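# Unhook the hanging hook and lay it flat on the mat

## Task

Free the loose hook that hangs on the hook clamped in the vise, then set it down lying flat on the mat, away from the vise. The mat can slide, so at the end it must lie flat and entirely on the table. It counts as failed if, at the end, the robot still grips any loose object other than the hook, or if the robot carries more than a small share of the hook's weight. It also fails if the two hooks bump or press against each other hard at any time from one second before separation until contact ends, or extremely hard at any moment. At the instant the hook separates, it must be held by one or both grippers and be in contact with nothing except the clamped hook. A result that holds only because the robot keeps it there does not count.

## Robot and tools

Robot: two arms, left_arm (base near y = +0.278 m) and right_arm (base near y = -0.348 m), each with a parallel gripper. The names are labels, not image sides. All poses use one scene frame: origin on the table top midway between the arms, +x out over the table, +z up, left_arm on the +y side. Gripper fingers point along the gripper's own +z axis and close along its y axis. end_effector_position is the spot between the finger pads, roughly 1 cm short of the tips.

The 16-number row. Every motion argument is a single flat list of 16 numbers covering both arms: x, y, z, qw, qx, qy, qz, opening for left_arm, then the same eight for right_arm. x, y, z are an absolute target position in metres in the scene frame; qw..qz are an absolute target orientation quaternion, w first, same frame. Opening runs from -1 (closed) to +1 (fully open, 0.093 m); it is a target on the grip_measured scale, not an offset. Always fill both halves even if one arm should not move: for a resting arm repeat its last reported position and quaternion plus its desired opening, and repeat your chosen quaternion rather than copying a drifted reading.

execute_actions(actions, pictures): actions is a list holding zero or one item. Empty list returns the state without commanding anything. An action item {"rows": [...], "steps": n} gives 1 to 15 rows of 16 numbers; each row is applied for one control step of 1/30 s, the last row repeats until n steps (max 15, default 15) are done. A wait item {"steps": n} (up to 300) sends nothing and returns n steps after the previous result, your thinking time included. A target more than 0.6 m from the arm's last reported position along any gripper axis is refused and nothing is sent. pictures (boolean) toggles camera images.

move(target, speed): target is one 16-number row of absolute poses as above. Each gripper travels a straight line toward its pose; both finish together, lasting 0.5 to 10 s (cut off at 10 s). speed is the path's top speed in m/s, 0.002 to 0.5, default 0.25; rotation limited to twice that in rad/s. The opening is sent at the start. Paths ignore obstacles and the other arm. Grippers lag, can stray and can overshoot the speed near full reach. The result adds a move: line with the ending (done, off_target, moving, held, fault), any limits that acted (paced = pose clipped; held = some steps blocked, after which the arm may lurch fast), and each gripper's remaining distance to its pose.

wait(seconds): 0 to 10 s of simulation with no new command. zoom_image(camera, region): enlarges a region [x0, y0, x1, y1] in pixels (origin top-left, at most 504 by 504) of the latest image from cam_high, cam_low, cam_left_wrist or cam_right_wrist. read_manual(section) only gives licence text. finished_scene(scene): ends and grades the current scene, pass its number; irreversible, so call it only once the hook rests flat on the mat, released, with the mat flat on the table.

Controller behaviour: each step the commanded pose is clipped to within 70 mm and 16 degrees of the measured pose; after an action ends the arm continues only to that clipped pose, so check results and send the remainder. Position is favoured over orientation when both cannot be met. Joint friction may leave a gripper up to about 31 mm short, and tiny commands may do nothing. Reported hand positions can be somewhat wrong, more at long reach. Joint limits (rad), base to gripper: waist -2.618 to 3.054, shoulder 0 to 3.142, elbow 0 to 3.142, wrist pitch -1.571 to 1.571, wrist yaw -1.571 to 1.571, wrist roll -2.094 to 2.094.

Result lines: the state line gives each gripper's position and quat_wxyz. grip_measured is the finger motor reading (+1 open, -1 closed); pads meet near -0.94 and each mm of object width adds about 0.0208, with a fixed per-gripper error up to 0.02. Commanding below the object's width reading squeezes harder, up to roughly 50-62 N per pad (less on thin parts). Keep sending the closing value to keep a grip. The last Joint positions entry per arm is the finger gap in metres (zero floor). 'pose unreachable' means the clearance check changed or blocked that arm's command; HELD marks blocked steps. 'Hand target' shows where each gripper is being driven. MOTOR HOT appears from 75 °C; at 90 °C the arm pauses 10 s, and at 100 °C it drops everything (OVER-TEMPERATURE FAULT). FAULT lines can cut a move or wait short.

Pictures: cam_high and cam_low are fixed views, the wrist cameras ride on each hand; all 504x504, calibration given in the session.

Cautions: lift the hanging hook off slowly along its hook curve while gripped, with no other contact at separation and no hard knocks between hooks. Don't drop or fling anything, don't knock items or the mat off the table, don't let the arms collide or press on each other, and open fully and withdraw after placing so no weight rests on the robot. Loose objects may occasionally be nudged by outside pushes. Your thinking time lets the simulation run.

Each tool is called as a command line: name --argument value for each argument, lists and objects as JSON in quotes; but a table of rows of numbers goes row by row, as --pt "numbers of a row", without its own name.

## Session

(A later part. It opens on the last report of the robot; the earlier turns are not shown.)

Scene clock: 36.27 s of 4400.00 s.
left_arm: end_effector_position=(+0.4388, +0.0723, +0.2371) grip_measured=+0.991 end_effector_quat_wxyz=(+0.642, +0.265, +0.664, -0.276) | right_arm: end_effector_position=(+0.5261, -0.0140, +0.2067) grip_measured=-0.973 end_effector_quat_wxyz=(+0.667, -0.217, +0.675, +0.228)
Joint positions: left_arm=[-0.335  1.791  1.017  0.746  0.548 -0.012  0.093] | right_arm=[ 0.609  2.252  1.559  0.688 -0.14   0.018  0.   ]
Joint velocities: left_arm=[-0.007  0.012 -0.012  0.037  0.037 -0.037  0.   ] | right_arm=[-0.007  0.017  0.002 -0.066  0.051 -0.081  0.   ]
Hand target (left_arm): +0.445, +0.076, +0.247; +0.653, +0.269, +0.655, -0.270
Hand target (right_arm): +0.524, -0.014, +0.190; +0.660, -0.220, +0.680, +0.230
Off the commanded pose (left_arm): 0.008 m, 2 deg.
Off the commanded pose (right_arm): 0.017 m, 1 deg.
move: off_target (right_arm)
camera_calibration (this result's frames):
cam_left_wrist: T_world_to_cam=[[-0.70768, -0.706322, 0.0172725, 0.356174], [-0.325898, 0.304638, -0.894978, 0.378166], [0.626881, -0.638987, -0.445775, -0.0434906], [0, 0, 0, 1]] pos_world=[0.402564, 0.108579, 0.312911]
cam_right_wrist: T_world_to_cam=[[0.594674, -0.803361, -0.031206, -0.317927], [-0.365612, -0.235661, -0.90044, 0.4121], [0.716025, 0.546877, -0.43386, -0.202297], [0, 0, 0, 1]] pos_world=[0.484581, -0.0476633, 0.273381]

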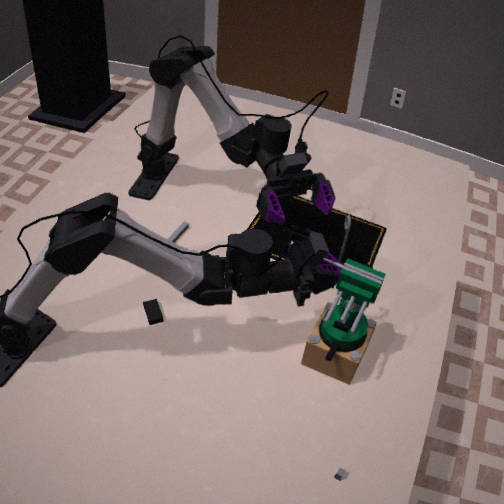

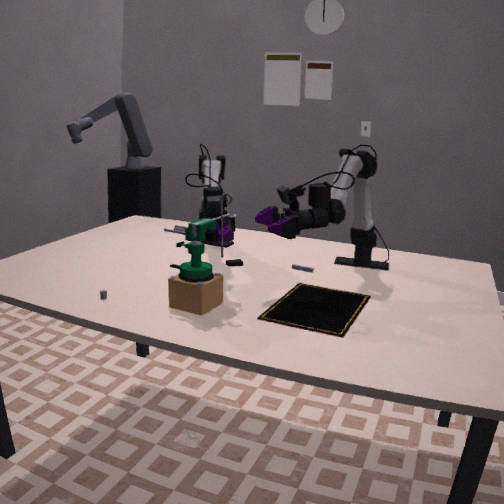

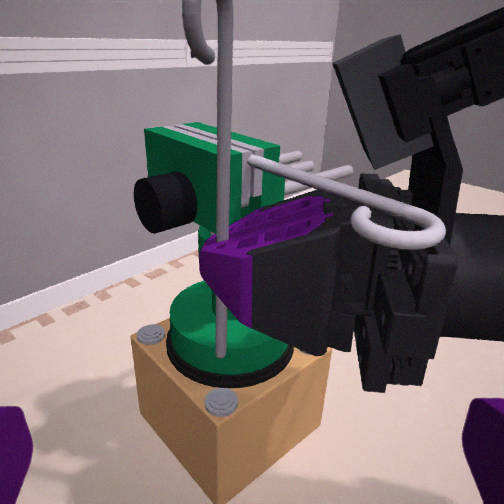

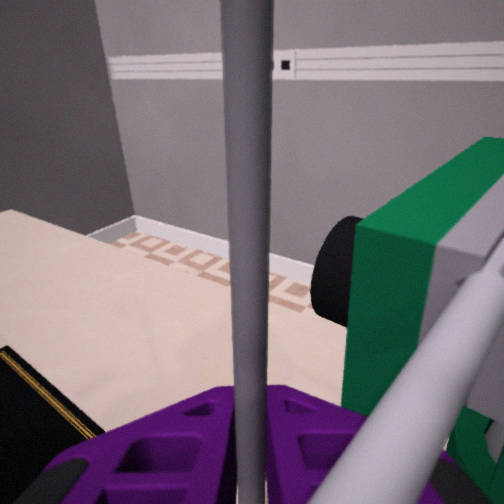

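move --target '[0.535,-0.006,0.262,0.653,0.271,0.653,-0.271,1, 0.524,-0.014,0.195,0.66,-0.22,0.68,0.23,-1]' --speed 0.1

Scene clock: 39.60 s of 4400.00 s.
left_arm: end_effector_position=(+0.5411, +0.0209, +0.2606) grip_measured=+0.991 end_effector_quat_wxyz=(+0.657, +0.252, +0.662, -0.257) | right_arm: end_effector_position=(+0.5288, -0.0185, +0.2057) grip_measured=-0.973 end_effector_quat_wxyz=(+0.667, -0.214, +0.678, +0.225)
Joint positions: left_arm=[-0.404  2.14   1.601  0.534  0.431 -0.008  0.093] | right_arm=[ 0.602  2.252  1.559  0.684 -0.138  0.018  0.   ]
Joint velocities: left_arm=[ 0.007 -0.002  0.002 -0.037  0.037  0.007 -0.001] | right_arm=[-0.002  0.002  0.002 -0.022 -0.022 -0.007  0.   ]
Hand target (left_arm): +0.534, -0.004, +0.264; +0.653, +0.270, +0.653, -0.272
Hand target (right_arm): +0.524, -0.014, +0.195; +0.660, -0.220, +0.680, +0.230
Off the commanded pose (left_arm): 0.028 m, 3 deg.
Off the commanded pose (right_arm): 0.013 m, 1 deg.
move: off_target (left_arm, right_arm)
camera_calibration (this result's frames):
cam_left_wrist: T_world_to_cam=[[-0.673482, -0.739203, 0.0010219, 0.3782], [-0.317829, 0.288323, -0.903246, 0.446354], [0.667388, -0.608645, -0.429121, -0.156833], [0, 0, 0, 1]] pos_world=[0.501244, 0.0554163, 0.335481]
cam_right_wrist: T_world_to_cam=[[0.586869, -0.809059, -0.0317603, -0.319105], [-0.371164, -0.233957, -0.898611, 0.413698], [0.719598, 0.539155, -0.437595, -0.203449], [0, 0, 0, 1]] pos_world=[0.487224, -0.0516968, 0.272591]

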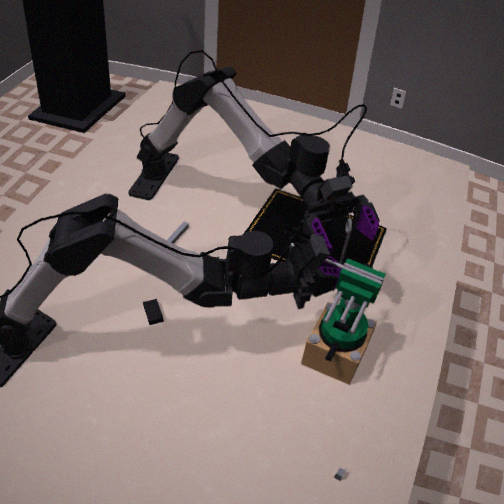

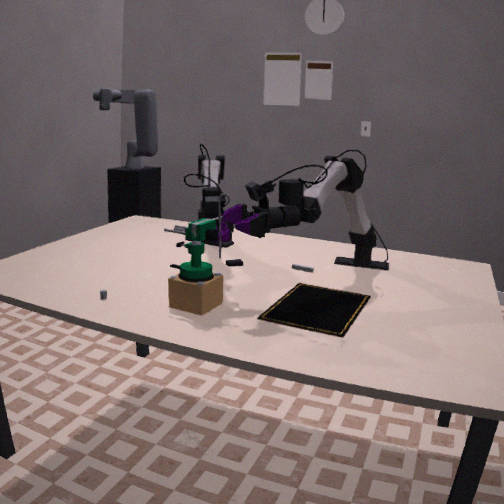

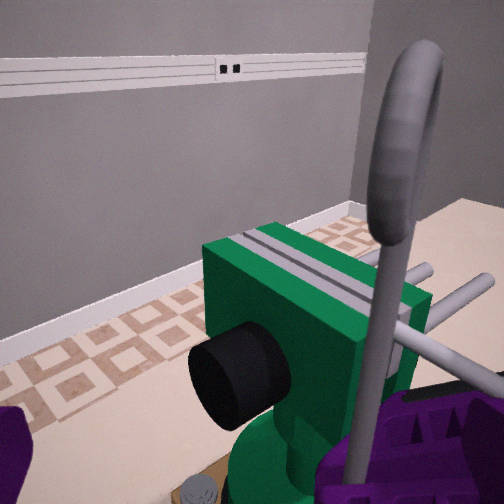

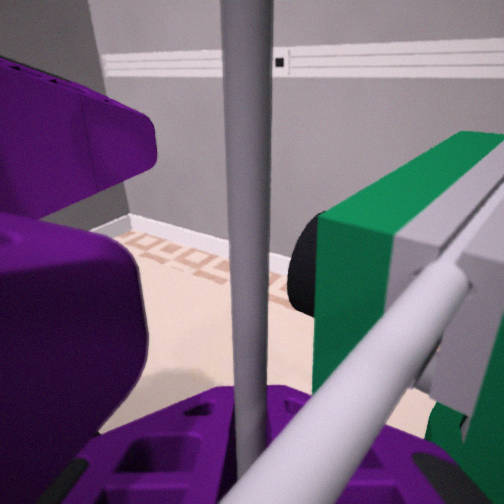

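move --target '[0.50,0.04,0.295,0.653,0.271,0.653,-0.271,1, 0.524,-0.014,0.195,0.66,-0.22,0.68,0.23,-1]' --speed 0.1

move --target '[0.532,0.0,0.29,0.653,0.271,0.653,-0.271,1, 0.524,-0.014,0.195,0.66,-0.22,0.68,0.23,-1]' --speed 0.06

Scene clock: 41.60 s of 4400.00 s.
left_arm: end_effector_position=(+0.5016, +0.0329, +0.2988) grip_measured=+0.991 end_effector_quat_wxyz=(+0.656, +0.270, +0.650, -0.274) | right_arm: end_effector_position=(+0.5286, -0.0183, +0.2049) grip_measured=-0.973 end_effector_quat_wxyz=(+0.665, -0.215, +0.679, +0.225)
Joint positions: left_arm=[-0.387  1.965  1.48   0.496  0.501 -0.007  0.093] | right_arm=[ 0.602  2.252  1.559  0.681 -0.14   0.018  0.   ]
Joint velocities: left_arm=[-0.007 -0.007 -0.002  0.007  0.007 -0.037  0.001] | right_arm=[-0.012 -0.012 -0.002 -0.022 -0.066 -0.022  0.   ]
Hand target (left_arm): +0.499, +0.039, +0.294; +0.653, +0.271, +0.653, -0.271
Hand target (right_arm): +0.524, -0.014, +0.195; +0.660, -0.220, +0.680, +0.230
Off the commanded pose (left_arm): 0.008 m, 1 deg.
Off the commanded pose (right_arm): 0.012 m, 1 deg.
move: off_target (right_arm)
camera_calibration (this result's frames):
cam_left_wrist: T_world_to_cam=[[-0.711385, -0.702756, -0.00809952, 0.38104], [-0.287085, 0.30109, -0.909355, 0.450831], [0.641494, -0.644576, -0.415942, -0.0965446], [0, 0, 0, 1]] pos_world=[0.462425, 0.0698067, 0.372895]
cam_right_wrist: T_world_to_cam=[[0.588325, -0.807984, -0.0321954, -0.319467], [-0.37314, -0.235945, -0.897272, 0.413759], [0.717385, 0.539901, -0.440303, -0.202027], [0, 0, 0, 1]] pos_world=[0.487271, -0.0514252, 0.272015]

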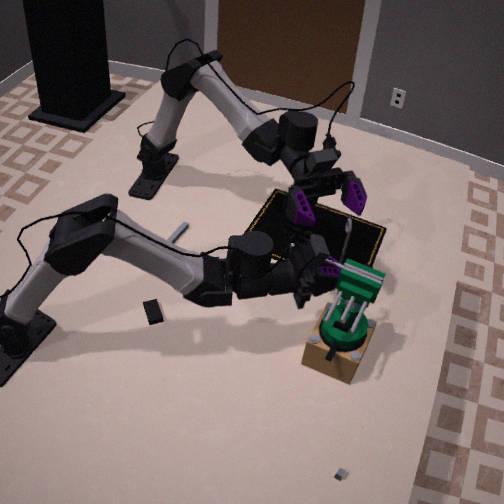

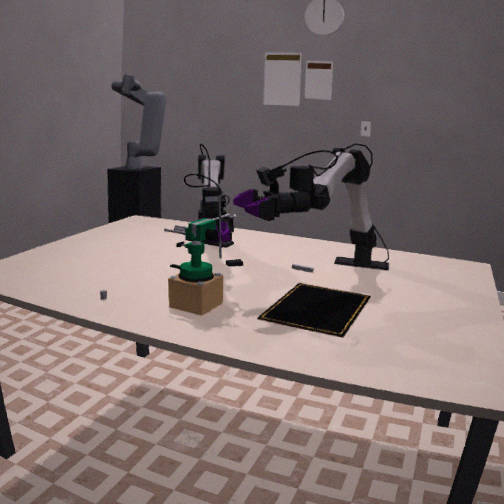

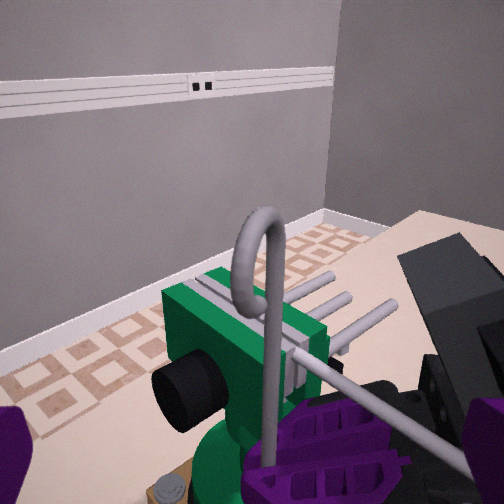

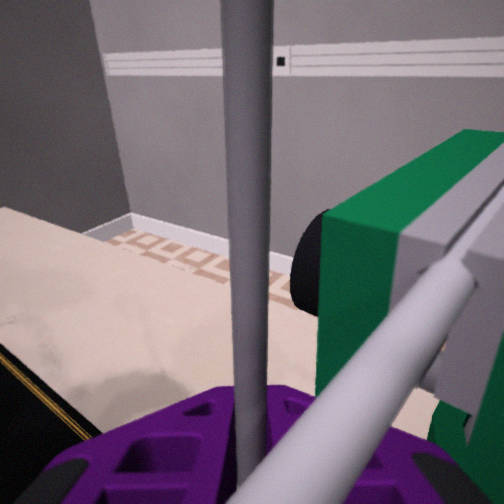

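Scene clock: 42.63 s of 4400.00 s.
left_arm: end_effector_position=(+0.5301, +0.0084, +0.2823) grip_measured=+0.991 end_effector_quat_wxyz=(+0.645, +0.269, +0.660, -0.274) | right_arm: end_effector_position=(+0.5286, -0.0184, +0.2049) grip_measured=-0.973 end_effector_quat_wxyz=(+0.664, -0.211, +0.680, +0.229)
Joint positions: left_arm=[-0.42   2.104  1.647  0.438  0.467 -0.007  0.093] | right_arm=[ 0.601  2.252  1.559  0.681 -0.141  0.028  0.   ]
Joint velocities: left_arm=[ 0.012 -0.002  0.007 -0.007 -0.022 -0.022 -0.   ] | right_arm=[-0.007  0.002  0.002  0.022 -0.037 -0.007  0.   ]
Hand target (left_arm): +0.532, +0.001, +0.291; +0.653, +0.271, +0.653, -0.271
Hand target (right_arm): +0.524, -0.014, +0.195; +0.660, -0.220, +0.680, +0.230
Off the commanded pose (left_arm): 0.012 m, 1 deg.
Off the commanded pose (right_arm): 0.012 m, 1 deg.
move: off_target (left_arm, right_arm)
camera_calibration (this result's frames):
cam_left_wrist: T_world_to_cam=[[-0.710607, -0.703563, 0.00602805, 0.379555], [-0.313698, 0.309147, -0.897787, 0.46214], [0.629786, -0.639865, -0.440388, -0.124478], [0, 0, 0, 1]] pos_world=[0.493081, 0.0445229, 0.357797]
cam_right_wrist: T_world_to_cam=[[0.588312, -0.807537, -0.0421158, -0.317538], [-0.378348, -0.228859, -0.896926, 0.416564], [0.714662, 0.543607, -0.44017, -0.200522], [0, 0, 0, 1]] pos_world=[0.487723, -0.0520844, 0.27199]

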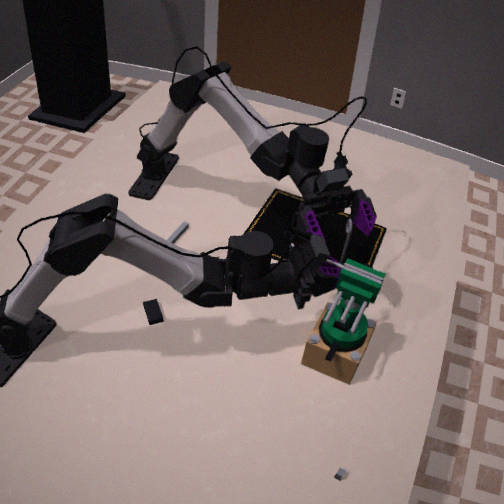

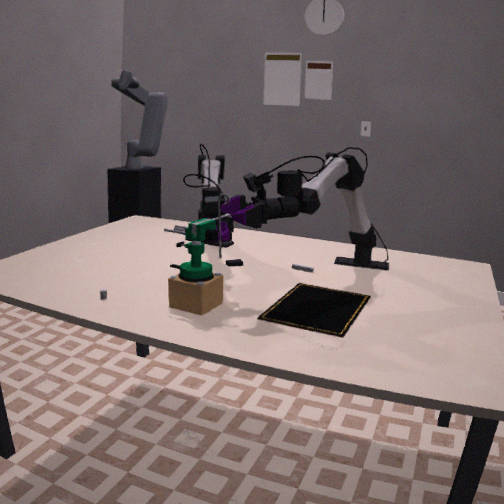

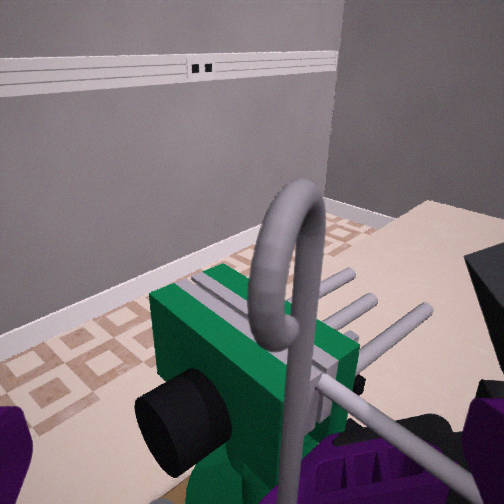

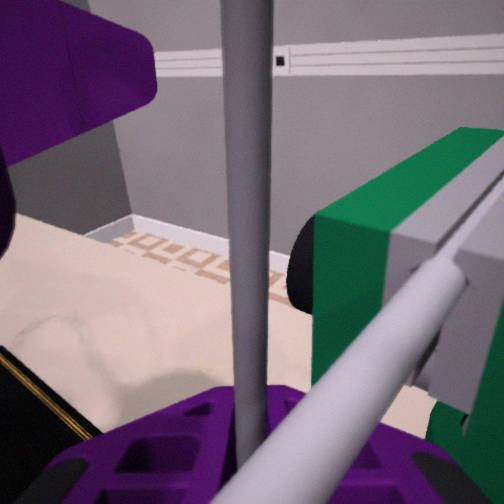

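move --target '[0.542,-0.016,0.305,0.653,0.271,0.653,-0.271,1, 0.524,-0.014,0.195,0.66,-0.22,0.68,0.23,-1]' --speed 0.04

Scene clock: 45.17 s of 4400.00 s.
left_arm: end_effector_position=(+0.5437, +0.0029, +0.2861) grip_measured=+0.991 end_effector_quat_wxyz=(+0.636, +0.263, +0.674, -0.267) | right_arm: end_effector_position=(+0.5286, -0.0183, +0.2053) grip_measured=-0.973 end_effector_quat_wxyz=(+0.662, -0.202, +0.682, +0.238)
Joint positions: left_arm=[-0.427  2.15   1.765  0.333  0.44  -0.003  0.093] | right_arm=[ 0.601  2.252  1.559  0.682 -0.142  0.055  0.   ]
Joint velocities: left_arm=[ 0.022  0.012 -0.002 -0.007 -0.081 -0.007  0.001] | right_arm=[-0.017  0.012 -0.002  0.022  0.022  0.066  0.   ]
Hand target (left_arm): +0.540, -0.014, +0.305; +0.653, +0.270, +0.653, -0.272
Hand target (right_arm): +0.524, -0.014, +0.195; +0.660, -0.220, +0.680, +0.230
Off the commanded pose (left_arm): 0.027 m, 3 deg.
Off the commanded pose (right_arm): 0.012 m, 2 deg.
move: off_target (left_arm, right_arm)
camera_calibration (this result's frames):
cam_left_wrist: T_world_to_cam=[[-0.697116, -0.716781, 0.015966, 0.375195], [-0.344855, 0.315703, -0.883972, 0.484536], [0.628574, -0.621737, -0.467267, -0.126543], [0, 0, 0, 1]] pos_world=[0.508191, 0.0372866, 0.363197]
cam_right_wrist: T_world_to_cam=[[0.587866, -0.806046, -0.0685752, -0.3117], [-0.391223, -0.209079, -0.896231, 0.423915], [0.708066, 0.553692, -0.438255, -0.197089], [0, 0, 0, 1]] pos_world=[0.488635, -0.0534864, 0.272176]

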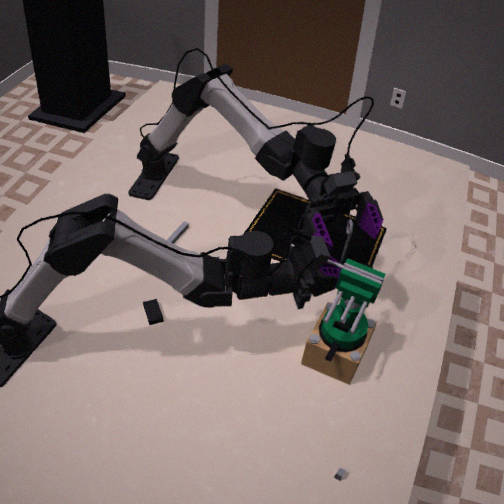

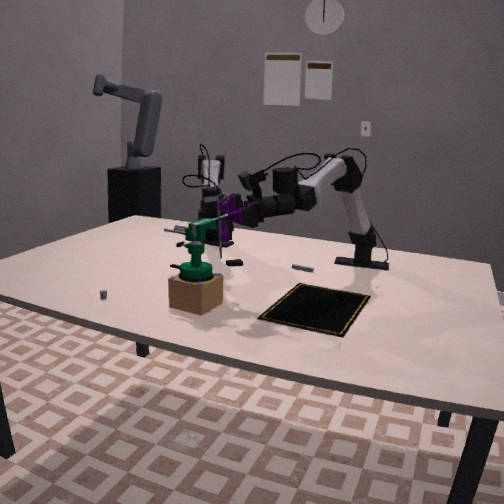

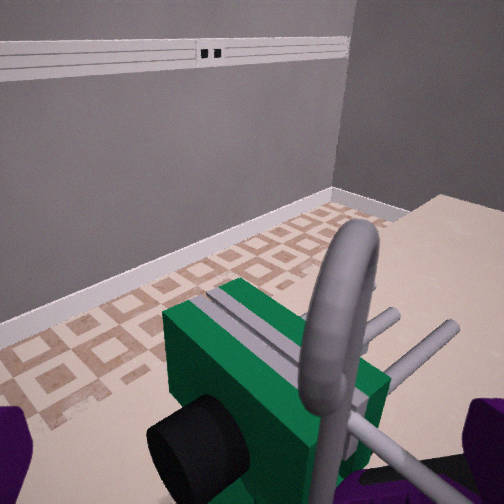

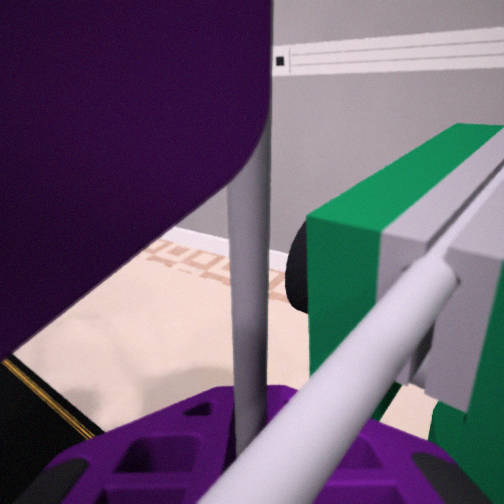

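move --target '[0.5437,0.0029,0.29,0.636,0.263,0.674,-0.267,-1, 0.524,-0.014,0.195,0.66,-0.22,0.68,0.23,-1]' --speed 0.04

Scene clock: 46.60 s of 4400.00 s.
left_arm: end_effector_position=(+0.5435, +0.0029, +0.2831) grip_measured=-1.000 end_effector_quat_wxyz=(+0.631, +0.263, +0.679, -0.268) | right_arm: end_effector_position=(+0.5286, -0.0185, +0.2053) grip_measured=-0.973 end_effector_quat_wxyz=(+0.664, -0.210, +0.679, +0.231)
Joint positions: left_arm=[-0.427  2.15   1.766  0.318  0.441 -0.003  0.   ] | right_arm=[ 0.601  2.252  1.559  0.682 -0.142  0.033  0.   ]
Joint velocities: left_arm=[-0.017 -0.017  0.007 -0.007 -0.022  0.066  0.   ] | right_arm=[-0.002  0.002 -0.007 -0.081 -0.007  0.037  0.   ]
Hand target (left_arm): +0.544, +0.003, +0.290; +0.636, +0.263, +0.674, -0.267
Hand target (right_arm): +0.524, -0.014, +0.195; +0.660, -0.220, +0.680, +0.230
Off the commanded pose (left_arm): 0.007 m, 1 deg.
Off the commanded pose (right_arm): 0.012 m, 1 deg.
move: off_target (right_arm)
camera_calibration (this result's frames):
cam_left_wrist: T_world_to_cam=[[-0.697127, -0.716605, 0.0221872, 0.373357], [-0.356822, 0.319949, -0.877673, 0.486538], [0.621846, -0.619766, -0.478745, -0.120917], [0, 0, 0, 1]] pos_world=[0.509076, 0.036942, 0.360849]
cam_right_wrist: T_world_to_cam=[[0.588822, -0.806924, -0.0464926, -0.316939], [-0.379418, -0.22516, -0.89741, 0.417619], [0.713674, 0.546055, -0.43874, -0.200066], [0, 0, 0, 1]] pos_world=[0.487855, -0.0524677, 0.272264]

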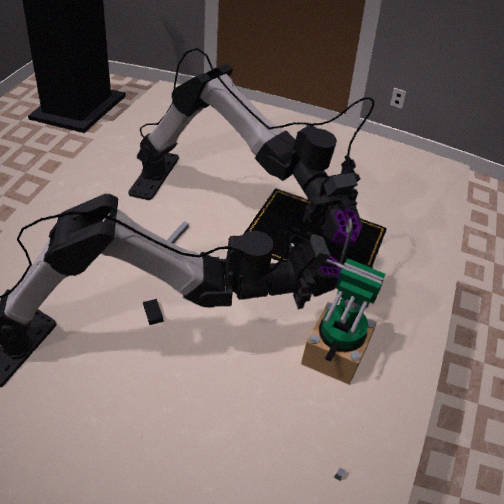

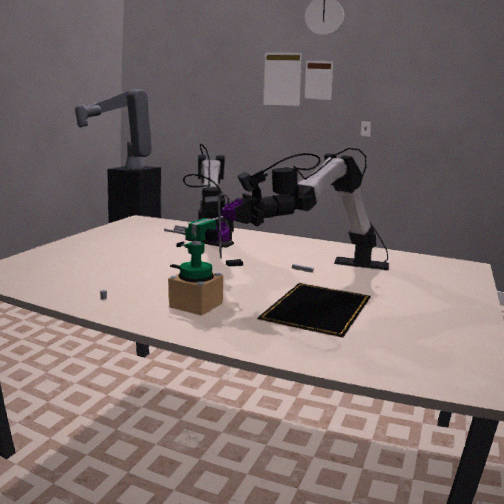

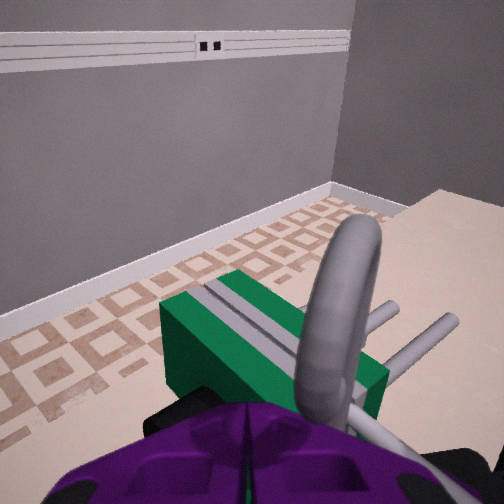

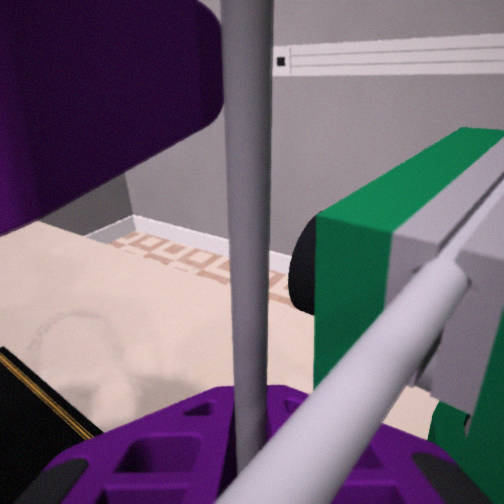

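move --target '[0.44,0.08,0.29,0.653,0.271,0.653,-0.271,1, 0.487,-0.018,0.175,0.653,-0.265,0.66,0.266,-1]' --speed 0.05

Scene clock: 51.20 s of 4400.00 s.
left_arm: end_effector_position=(+0.4437, +0.0727, +0.2819) grip_measured=+0.989 end_effector_quat_wxyz=(+0.643, +0.269, +0.662, -0.274) | right_arm: end_effector_position=(+0.4906, -0.0150, +0.1669) grip_measured=-0.973 end_effector_quat_wxyz=(+0.643, -0.260, +0.669, +0.267)
Joint positions: left_arm=[-0.329  1.734  1.144  0.565  0.558 -0.004  0.093] | right_arm=[ 0.6    2.229  1.361  0.836 -0.272  0.014  0.   ]
Joint velocities: left_arm=[-0.002 -0.002  0.012  0.037  0.022  0.022  0.   ] | right_arm=[-0.002 -0.002 -0.007  0.037  0.007 -0.007  0.   ]
Hand target (left_arm): +0.440, +0.078, +0.288; +0.653, +0.271, +0.653, -0.270
Hand target (right_arm): +0.487, -0.018, +0.175; +0.652, -0.264, +0.659, +0.265
Off the commanded pose (left_arm): 0.012 m, 2 deg.
Off the commanded pose (right_arm): 0.009 m, 2 deg.
move: off_target (left_arm)
camera_calibration (this result's frames):
cam_left_wrist: T_world_to_cam=[[-0.711138, -0.703008, 0.00792803, 0.363018], [-0.317593, 0.311165, -0.895718, 0.415793], [0.62723, -0.639497, -0.444551, -0.0268115], [0, 0, 0, 1]] pos_world=[0.407025, 0.108678, 0.357636]
cam_right_wrist: T_world_to_cam=[[0.687737, -0.725139, -0.0345111, -0.34278], [-0.352, -0.291513, -0.889447, 0.353729], [0.634912, 0.623854, -0.455733, -0.149012], [0, 0, 0, 1]] pos_world=[0.454865, -0.0524846, 0.234884]

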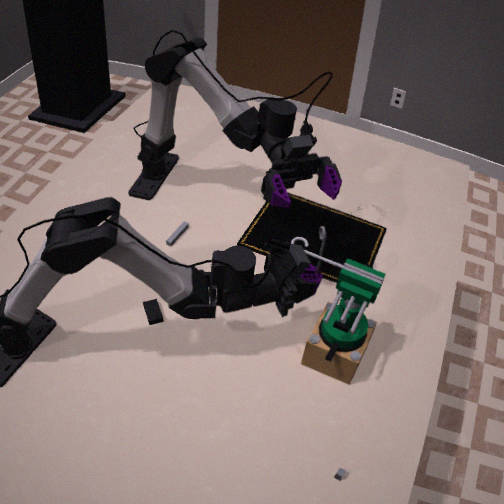

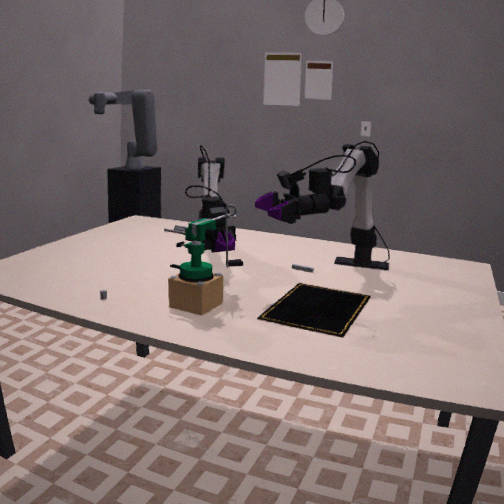

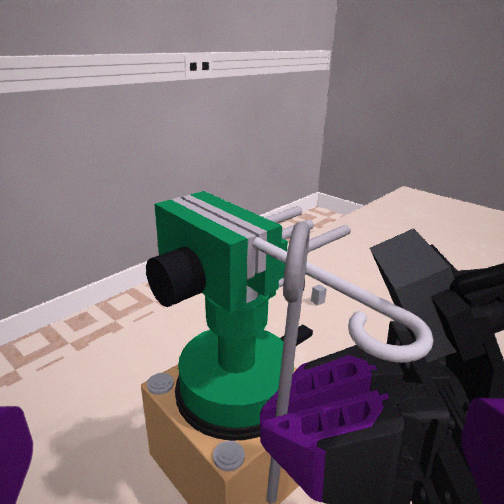

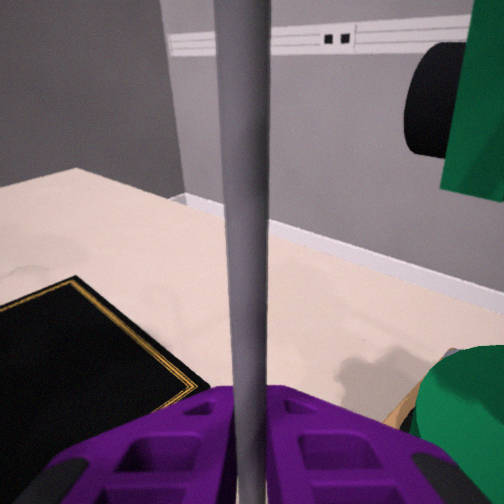

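move --target '[0.506,-0.02,0.262,0.653,0.271,0.653,-0.271,1, 0.487,-0.018,0.175,0.653,-0.265,0.66,0.266,-1]' --speed 0.07

Scene clock: 56.67 s of 4400.00 s.
left_arm: end_effector_position=(+0.4790, +0.0211, +0.2555) grip_measured=+0.990 end_effector_quat_wxyz=(+0.612, +0.300, +0.663, -0.309) | right_arm: end_effector_position=(+0.4904, -0.0148, +0.1672) grip_measured=-0.973 end_effector_quat_wxyz=(+0.644, -0.260, +0.668, +0.267)
Joint positions: left_arm=[-0.395  1.961  1.369  0.522  0.594 -0.004  0.093] | right_arm=[ 0.6    2.229  1.361  0.837 -0.273  0.013  0.   ]
Joint velocities: left_arm=[ 0.007 -0.007  0.002 -0.051  0.051 -0.051  0.   ] | right_arm=[-0.002  0.012 -0.007 -0.007 -0.007  0.037  0.   ]
Hand target (left_arm): +0.495, -0.014, +0.263; +0.649, +0.273, +0.653, -0.280
Hand target (right_arm): +0.487, -0.018, +0.175; +0.652, -0.265, +0.659, +0.265
Off the commanded pose (left_arm): 0.050 m, 7 deg.
Off the commanded pose (right_arm): 0.009 m, 2 deg.
After step 90, 0.53 s passed at rest.
move: off_target (left_arm)
camera_calibration (this result's frames):
cam_left_wrist: T_world_to_cam=[[-0.77798, -0.627349, 0.0343524, 0.3757], [-0.323035, 0.352504, -0.878288, 0.416764], [0.538884, -0.694387, -0.476897, -0.0418986], [0, 0, 0, 1]] pos_world=[0.449495, 0.0596903, 0.333151]
cam_right_wrist: T_world_to_cam=[[0.68891, -0.724072, -0.0334907, -0.343246], [-0.350201, -0.292029, -0.889988, 0.353167], [0.634635, 0.62485, -0.454753, -0.148911], [0, 0, 0, 1]] pos_world=[0.454649, -0.0523524, 0.235101]

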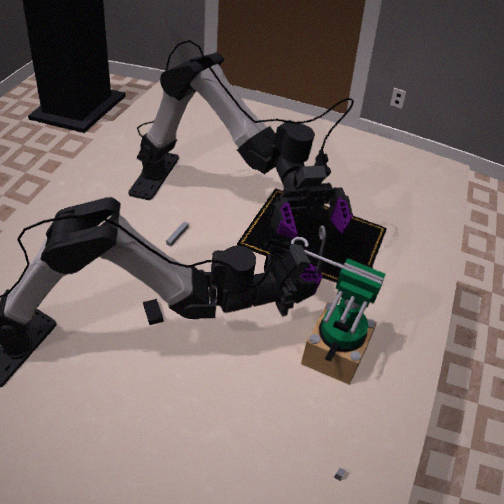

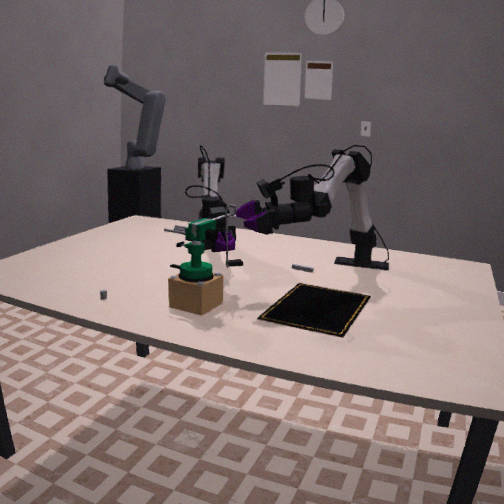

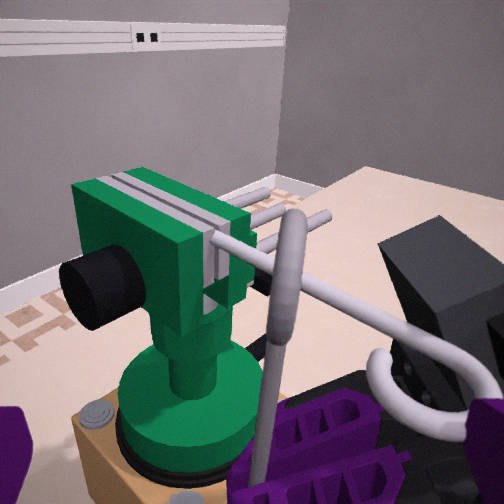

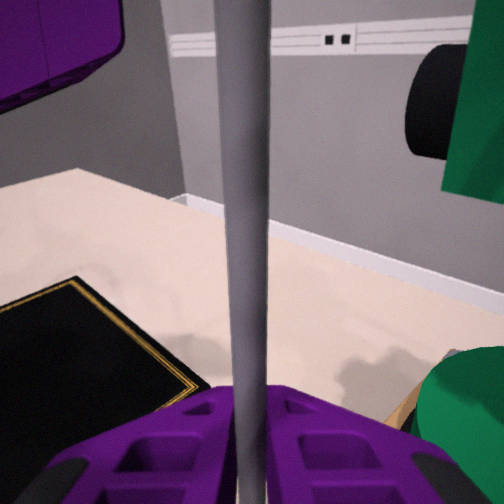

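move --target '[0.47,0.03,0.28,0.653,0.271,0.653,-0.271,-0.1, 0.487,-0.018,0.175,0.653,-0.265,0.66,0.266,-1]' --speed 0.07

move --target '[0.512,-0.012,0.275,0.653,0.271,0.653,-0.271,-0.1, 0.487,-0.018,0.175,0.653,-0.265,0.66,0.266,-1]' --speed 0.05

Scene clock: 58.93 s of 4400.00 s.
left_arm: end_effector_position=(+0.4763, +0.0336, +0.2733) grip_measured=-0.098 end_effector_quat_wxyz=(+0.645, +0.268, +0.662, -0.272) | right_arm: end_effector_position=(+0.4904, -0.0148, +0.1672) grip_measured=-0.973 end_effector_quat_wxyz=(+0.644, -0.260, +0.668, +0.267)
Joint positions: left_arm=[-0.405  1.894  1.309  0.563  0.478 -0.004  0.04 ] | right_arm=[ 0.6    2.229  1.361  0.837 -0.273  0.013  0.   ]
Joint velocities: left_arm=[-0.012  0.012 -0.002 -0.022  0.081  0.007 -0.   ] | right_arm=[-0.017 -0.007  0.002  0.022 -0.037 -0.051  0.   ]
Hand target (left_arm): +0.469, +0.030, +0.280; +0.653, +0.271, +0.653, -0.272
Hand target (right_arm): +0.487, -0.018, +0.175; +0.652, -0.265, +0.659, +0.265
Off the commanded pose (left_arm): 0.010 m, 1 deg.
Off the commanded pose (right_arm): 0.009 m, 2 deg.
move: done
camera_calibration (this result's frames):
cam_left_wrist: T_world_to_cam=[[-0.708211, -0.705981, 0.00532096, 0.358174], [-0.316374, 0.310618, -0.896339, 0.430208], [0.631146, -0.636481, -0.443337, -0.078336], [0, 0, 0, 1]] pos_world=[0.439211, 0.0693746, 0.348977]
cam_right_wrist: T_world_to_cam=[[0.68891, -0.724072, -0.0334907, -0.343246], [-0.350201, -0.292029, -0.889988, 0.353167], [0.634635, 0.62485, -0.454753, -0.148911], [0, 0, 0, 1]] pos_world=[0.454649, -0.0523524, 0.235101]

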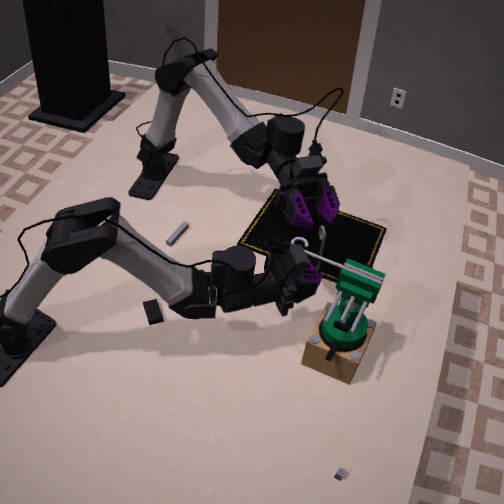

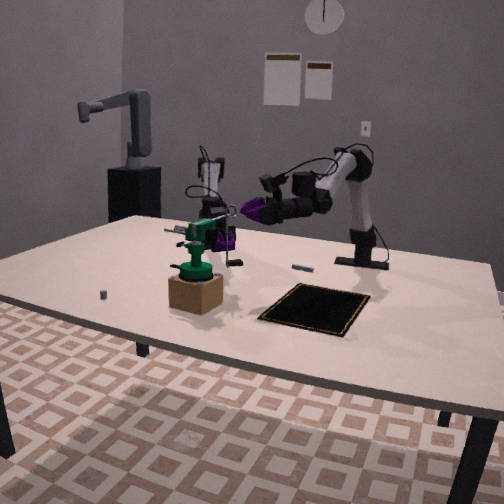

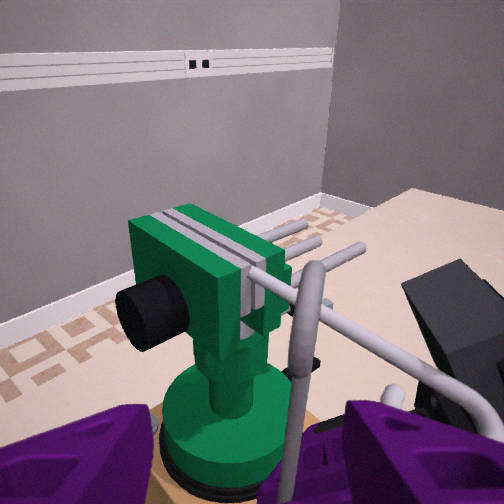

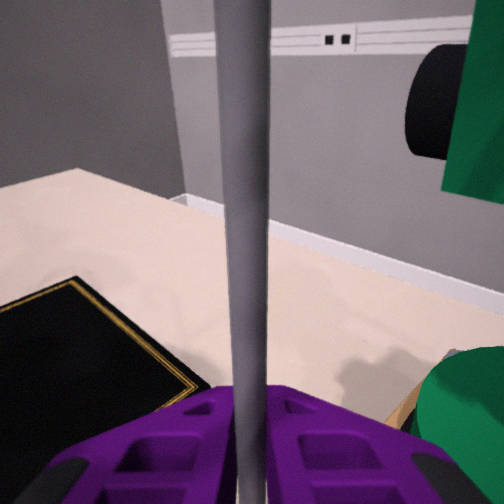

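Scene clock: 60.47 s of 4400.00 s.
left_arm: end_effector_position=(+0.5154, +0.0086, +0.2658) grip_measured=-0.099 end_effector_quat_wxyz=(+0.647, +0.260, +0.667, -0.262) | right_arm: end_effector_position=(+0.4934, -0.0189, +0.1666) grip_measured=-0.973 end_effector_quat_wxyz=(+0.645, -0.255, +0.671, +0.261)
Joint positions: left_arm=[-0.44   2.057  1.515  0.516  0.413 -0.002  0.04 ] | right_arm=[ 0.596  2.229  1.361  0.835 -0.261  0.013  0.   ]
Joint velocities: left_arm=[ 0.002  0.027 -0.007 -0.051 -0.125  0.022 -0.001] | right_arm=[-0.022 -0.002  0.002 -0.022 -0.066  0.051  0.   ]
Hand target (left_arm): +0.511, -0.011, +0.276; +0.653, +0.270, +0.653, -0.272
Hand target (right_arm): +0.487, -0.018, +0.175; +0.652, -0.265, +0.659, +0.265
Off the commanded pose (left_arm): 0.023 m, 2 deg.
Off the commanded pose (right_arm): 0.011 m, 2 deg.
move: off_target (left_arm, right_arm)
camera_calibration (this result's frames):
cam_left_wrist: T_world_to_cam=[[-0.6872, -0.726457, 0.00399274, 0.358002], [-0.327218, 0.30462, -0.894503, 0.448774], [0.648601, -0.616009, -0.447045, -0.130462], [0, 0, 0, 1]] pos_world=[0.477484, 0.0430019, 0.341678]
cam_right_wrist: T_world_to_cam=[[0.676322, -0.735834, -0.0337171, -0.342317], [-0.356809, -0.287219, -0.888928, 0.355705], [0.644419, 0.613232, -0.456805, -0.153222], [0, 0, 0, 1]] pos_world=[0.457174, -0.0557627, 0.234662]

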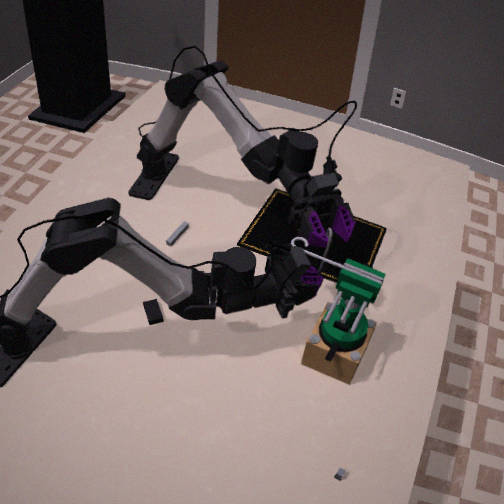

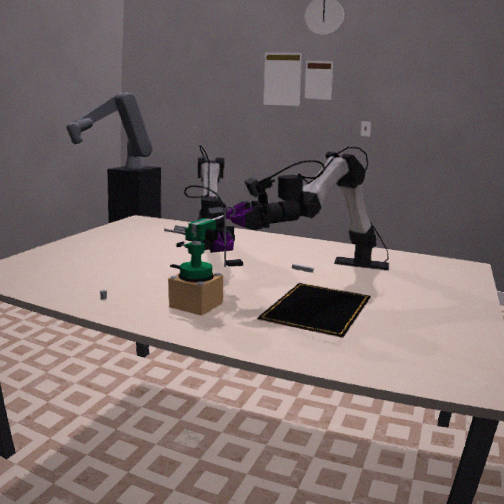

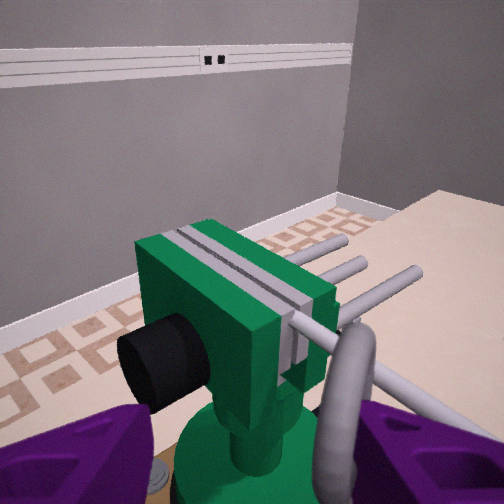

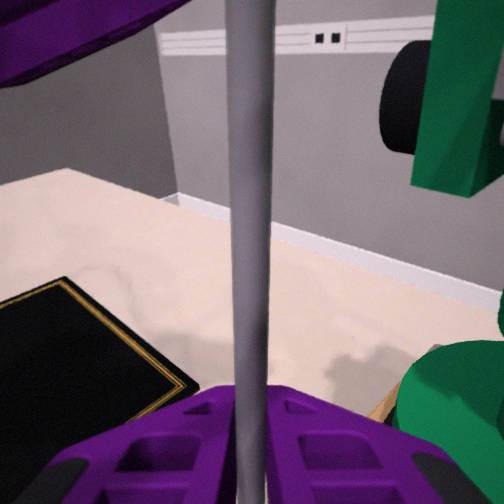

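move --target '[0.5154,0.0086,0.2658,0.647,0.260,0.667,-0.262,-1, 0.493,-0.019,0.17,0.645,-0.255,0.671,0.261,-1]' --speed 0.05

Scene clock: 62.77 s of 4400.00 s.
left_arm: end_effector_position=(+0.5062, -0.0051, +0.2644) grip_measured=-0.987 end_effector_quat_wxyz=(+0.635, +0.270, +0.665, -0.287) | right_arm: end_effector_position=(+0.4949, -0.0209, +0.1644) grip_measured=-0.973 end_effector_quat_wxyz=(+0.642, -0.249, +0.677, +0.260)
Joint positions: left_arm=[-0.457  2.057  1.515  0.509  0.451 -0.023  0.   ] | right_arm=[ 0.594  2.229  1.361  0.826 -0.253  0.023  0.   ]
Joint velocities: left_arm=[-0.012  0.002 -0.002  0.007  0.022 -0.095  0.   ] | right_arm=[-0.022 -0.007 -0.002 -0.081  0.022  0.022  0.   ]
Hand target (left_arm): +0.515, +0.009, +0.266; +0.647, +0.260, +0.667, -0.262
Hand target (right_arm): +0.493, -0.019, +0.170; +0.645, -0.255, +0.671, +0.261
Off the commanded pose (left_arm): 0.017 m, 3 deg.
Off the commanded pose (right_arm): 0.006 m, 1 deg.
move: off_target (left_arm)
camera_calibration (this result's frames):
cam_left_wrist: T_world_to_cam=[[-0.725031, -0.688118, 0.028711, 0.354559], [-0.329634, 0.310111, -0.891724, 0.449227], [0.604708, -0.655992, -0.451667, -0.110354], [0, 0, 0, 1]] pos_world=[0.471879, 0.0322767, 0.340564]
cam_right_wrist: T_world_to_cam=[[0.668173, -0.742629, -0.0452396, -0.339101], [-0.372494, -0.281273, -0.884383, 0.360843], [0.644044, 0.607772, -0.464564, -0.152562], [0, 0, 0, 1]] pos_world=[0.459247, -0.0576076, 0.232908]

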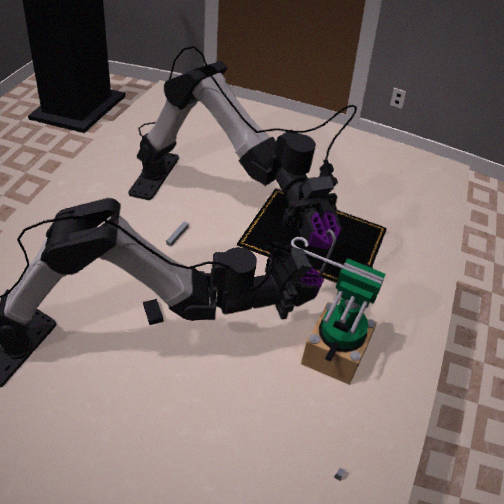

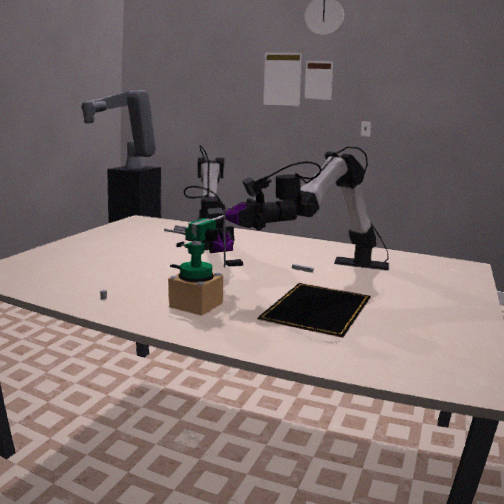

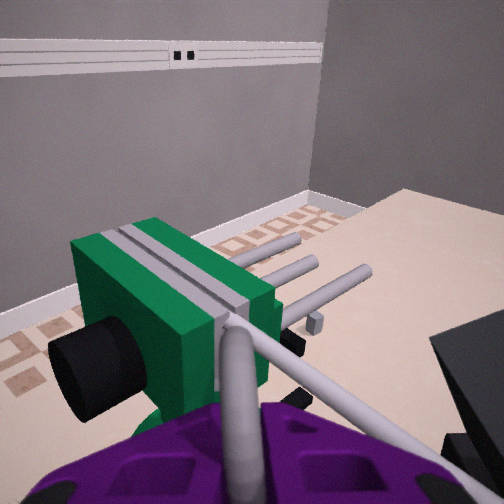

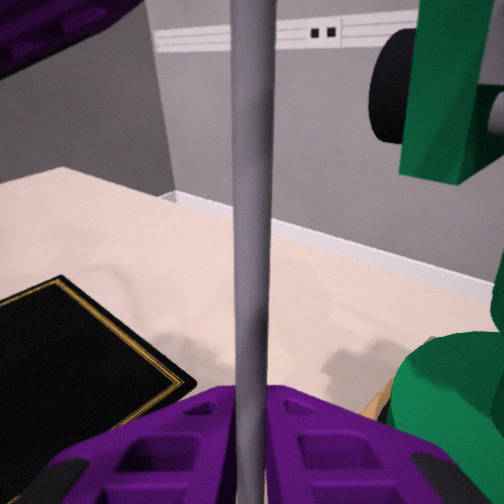

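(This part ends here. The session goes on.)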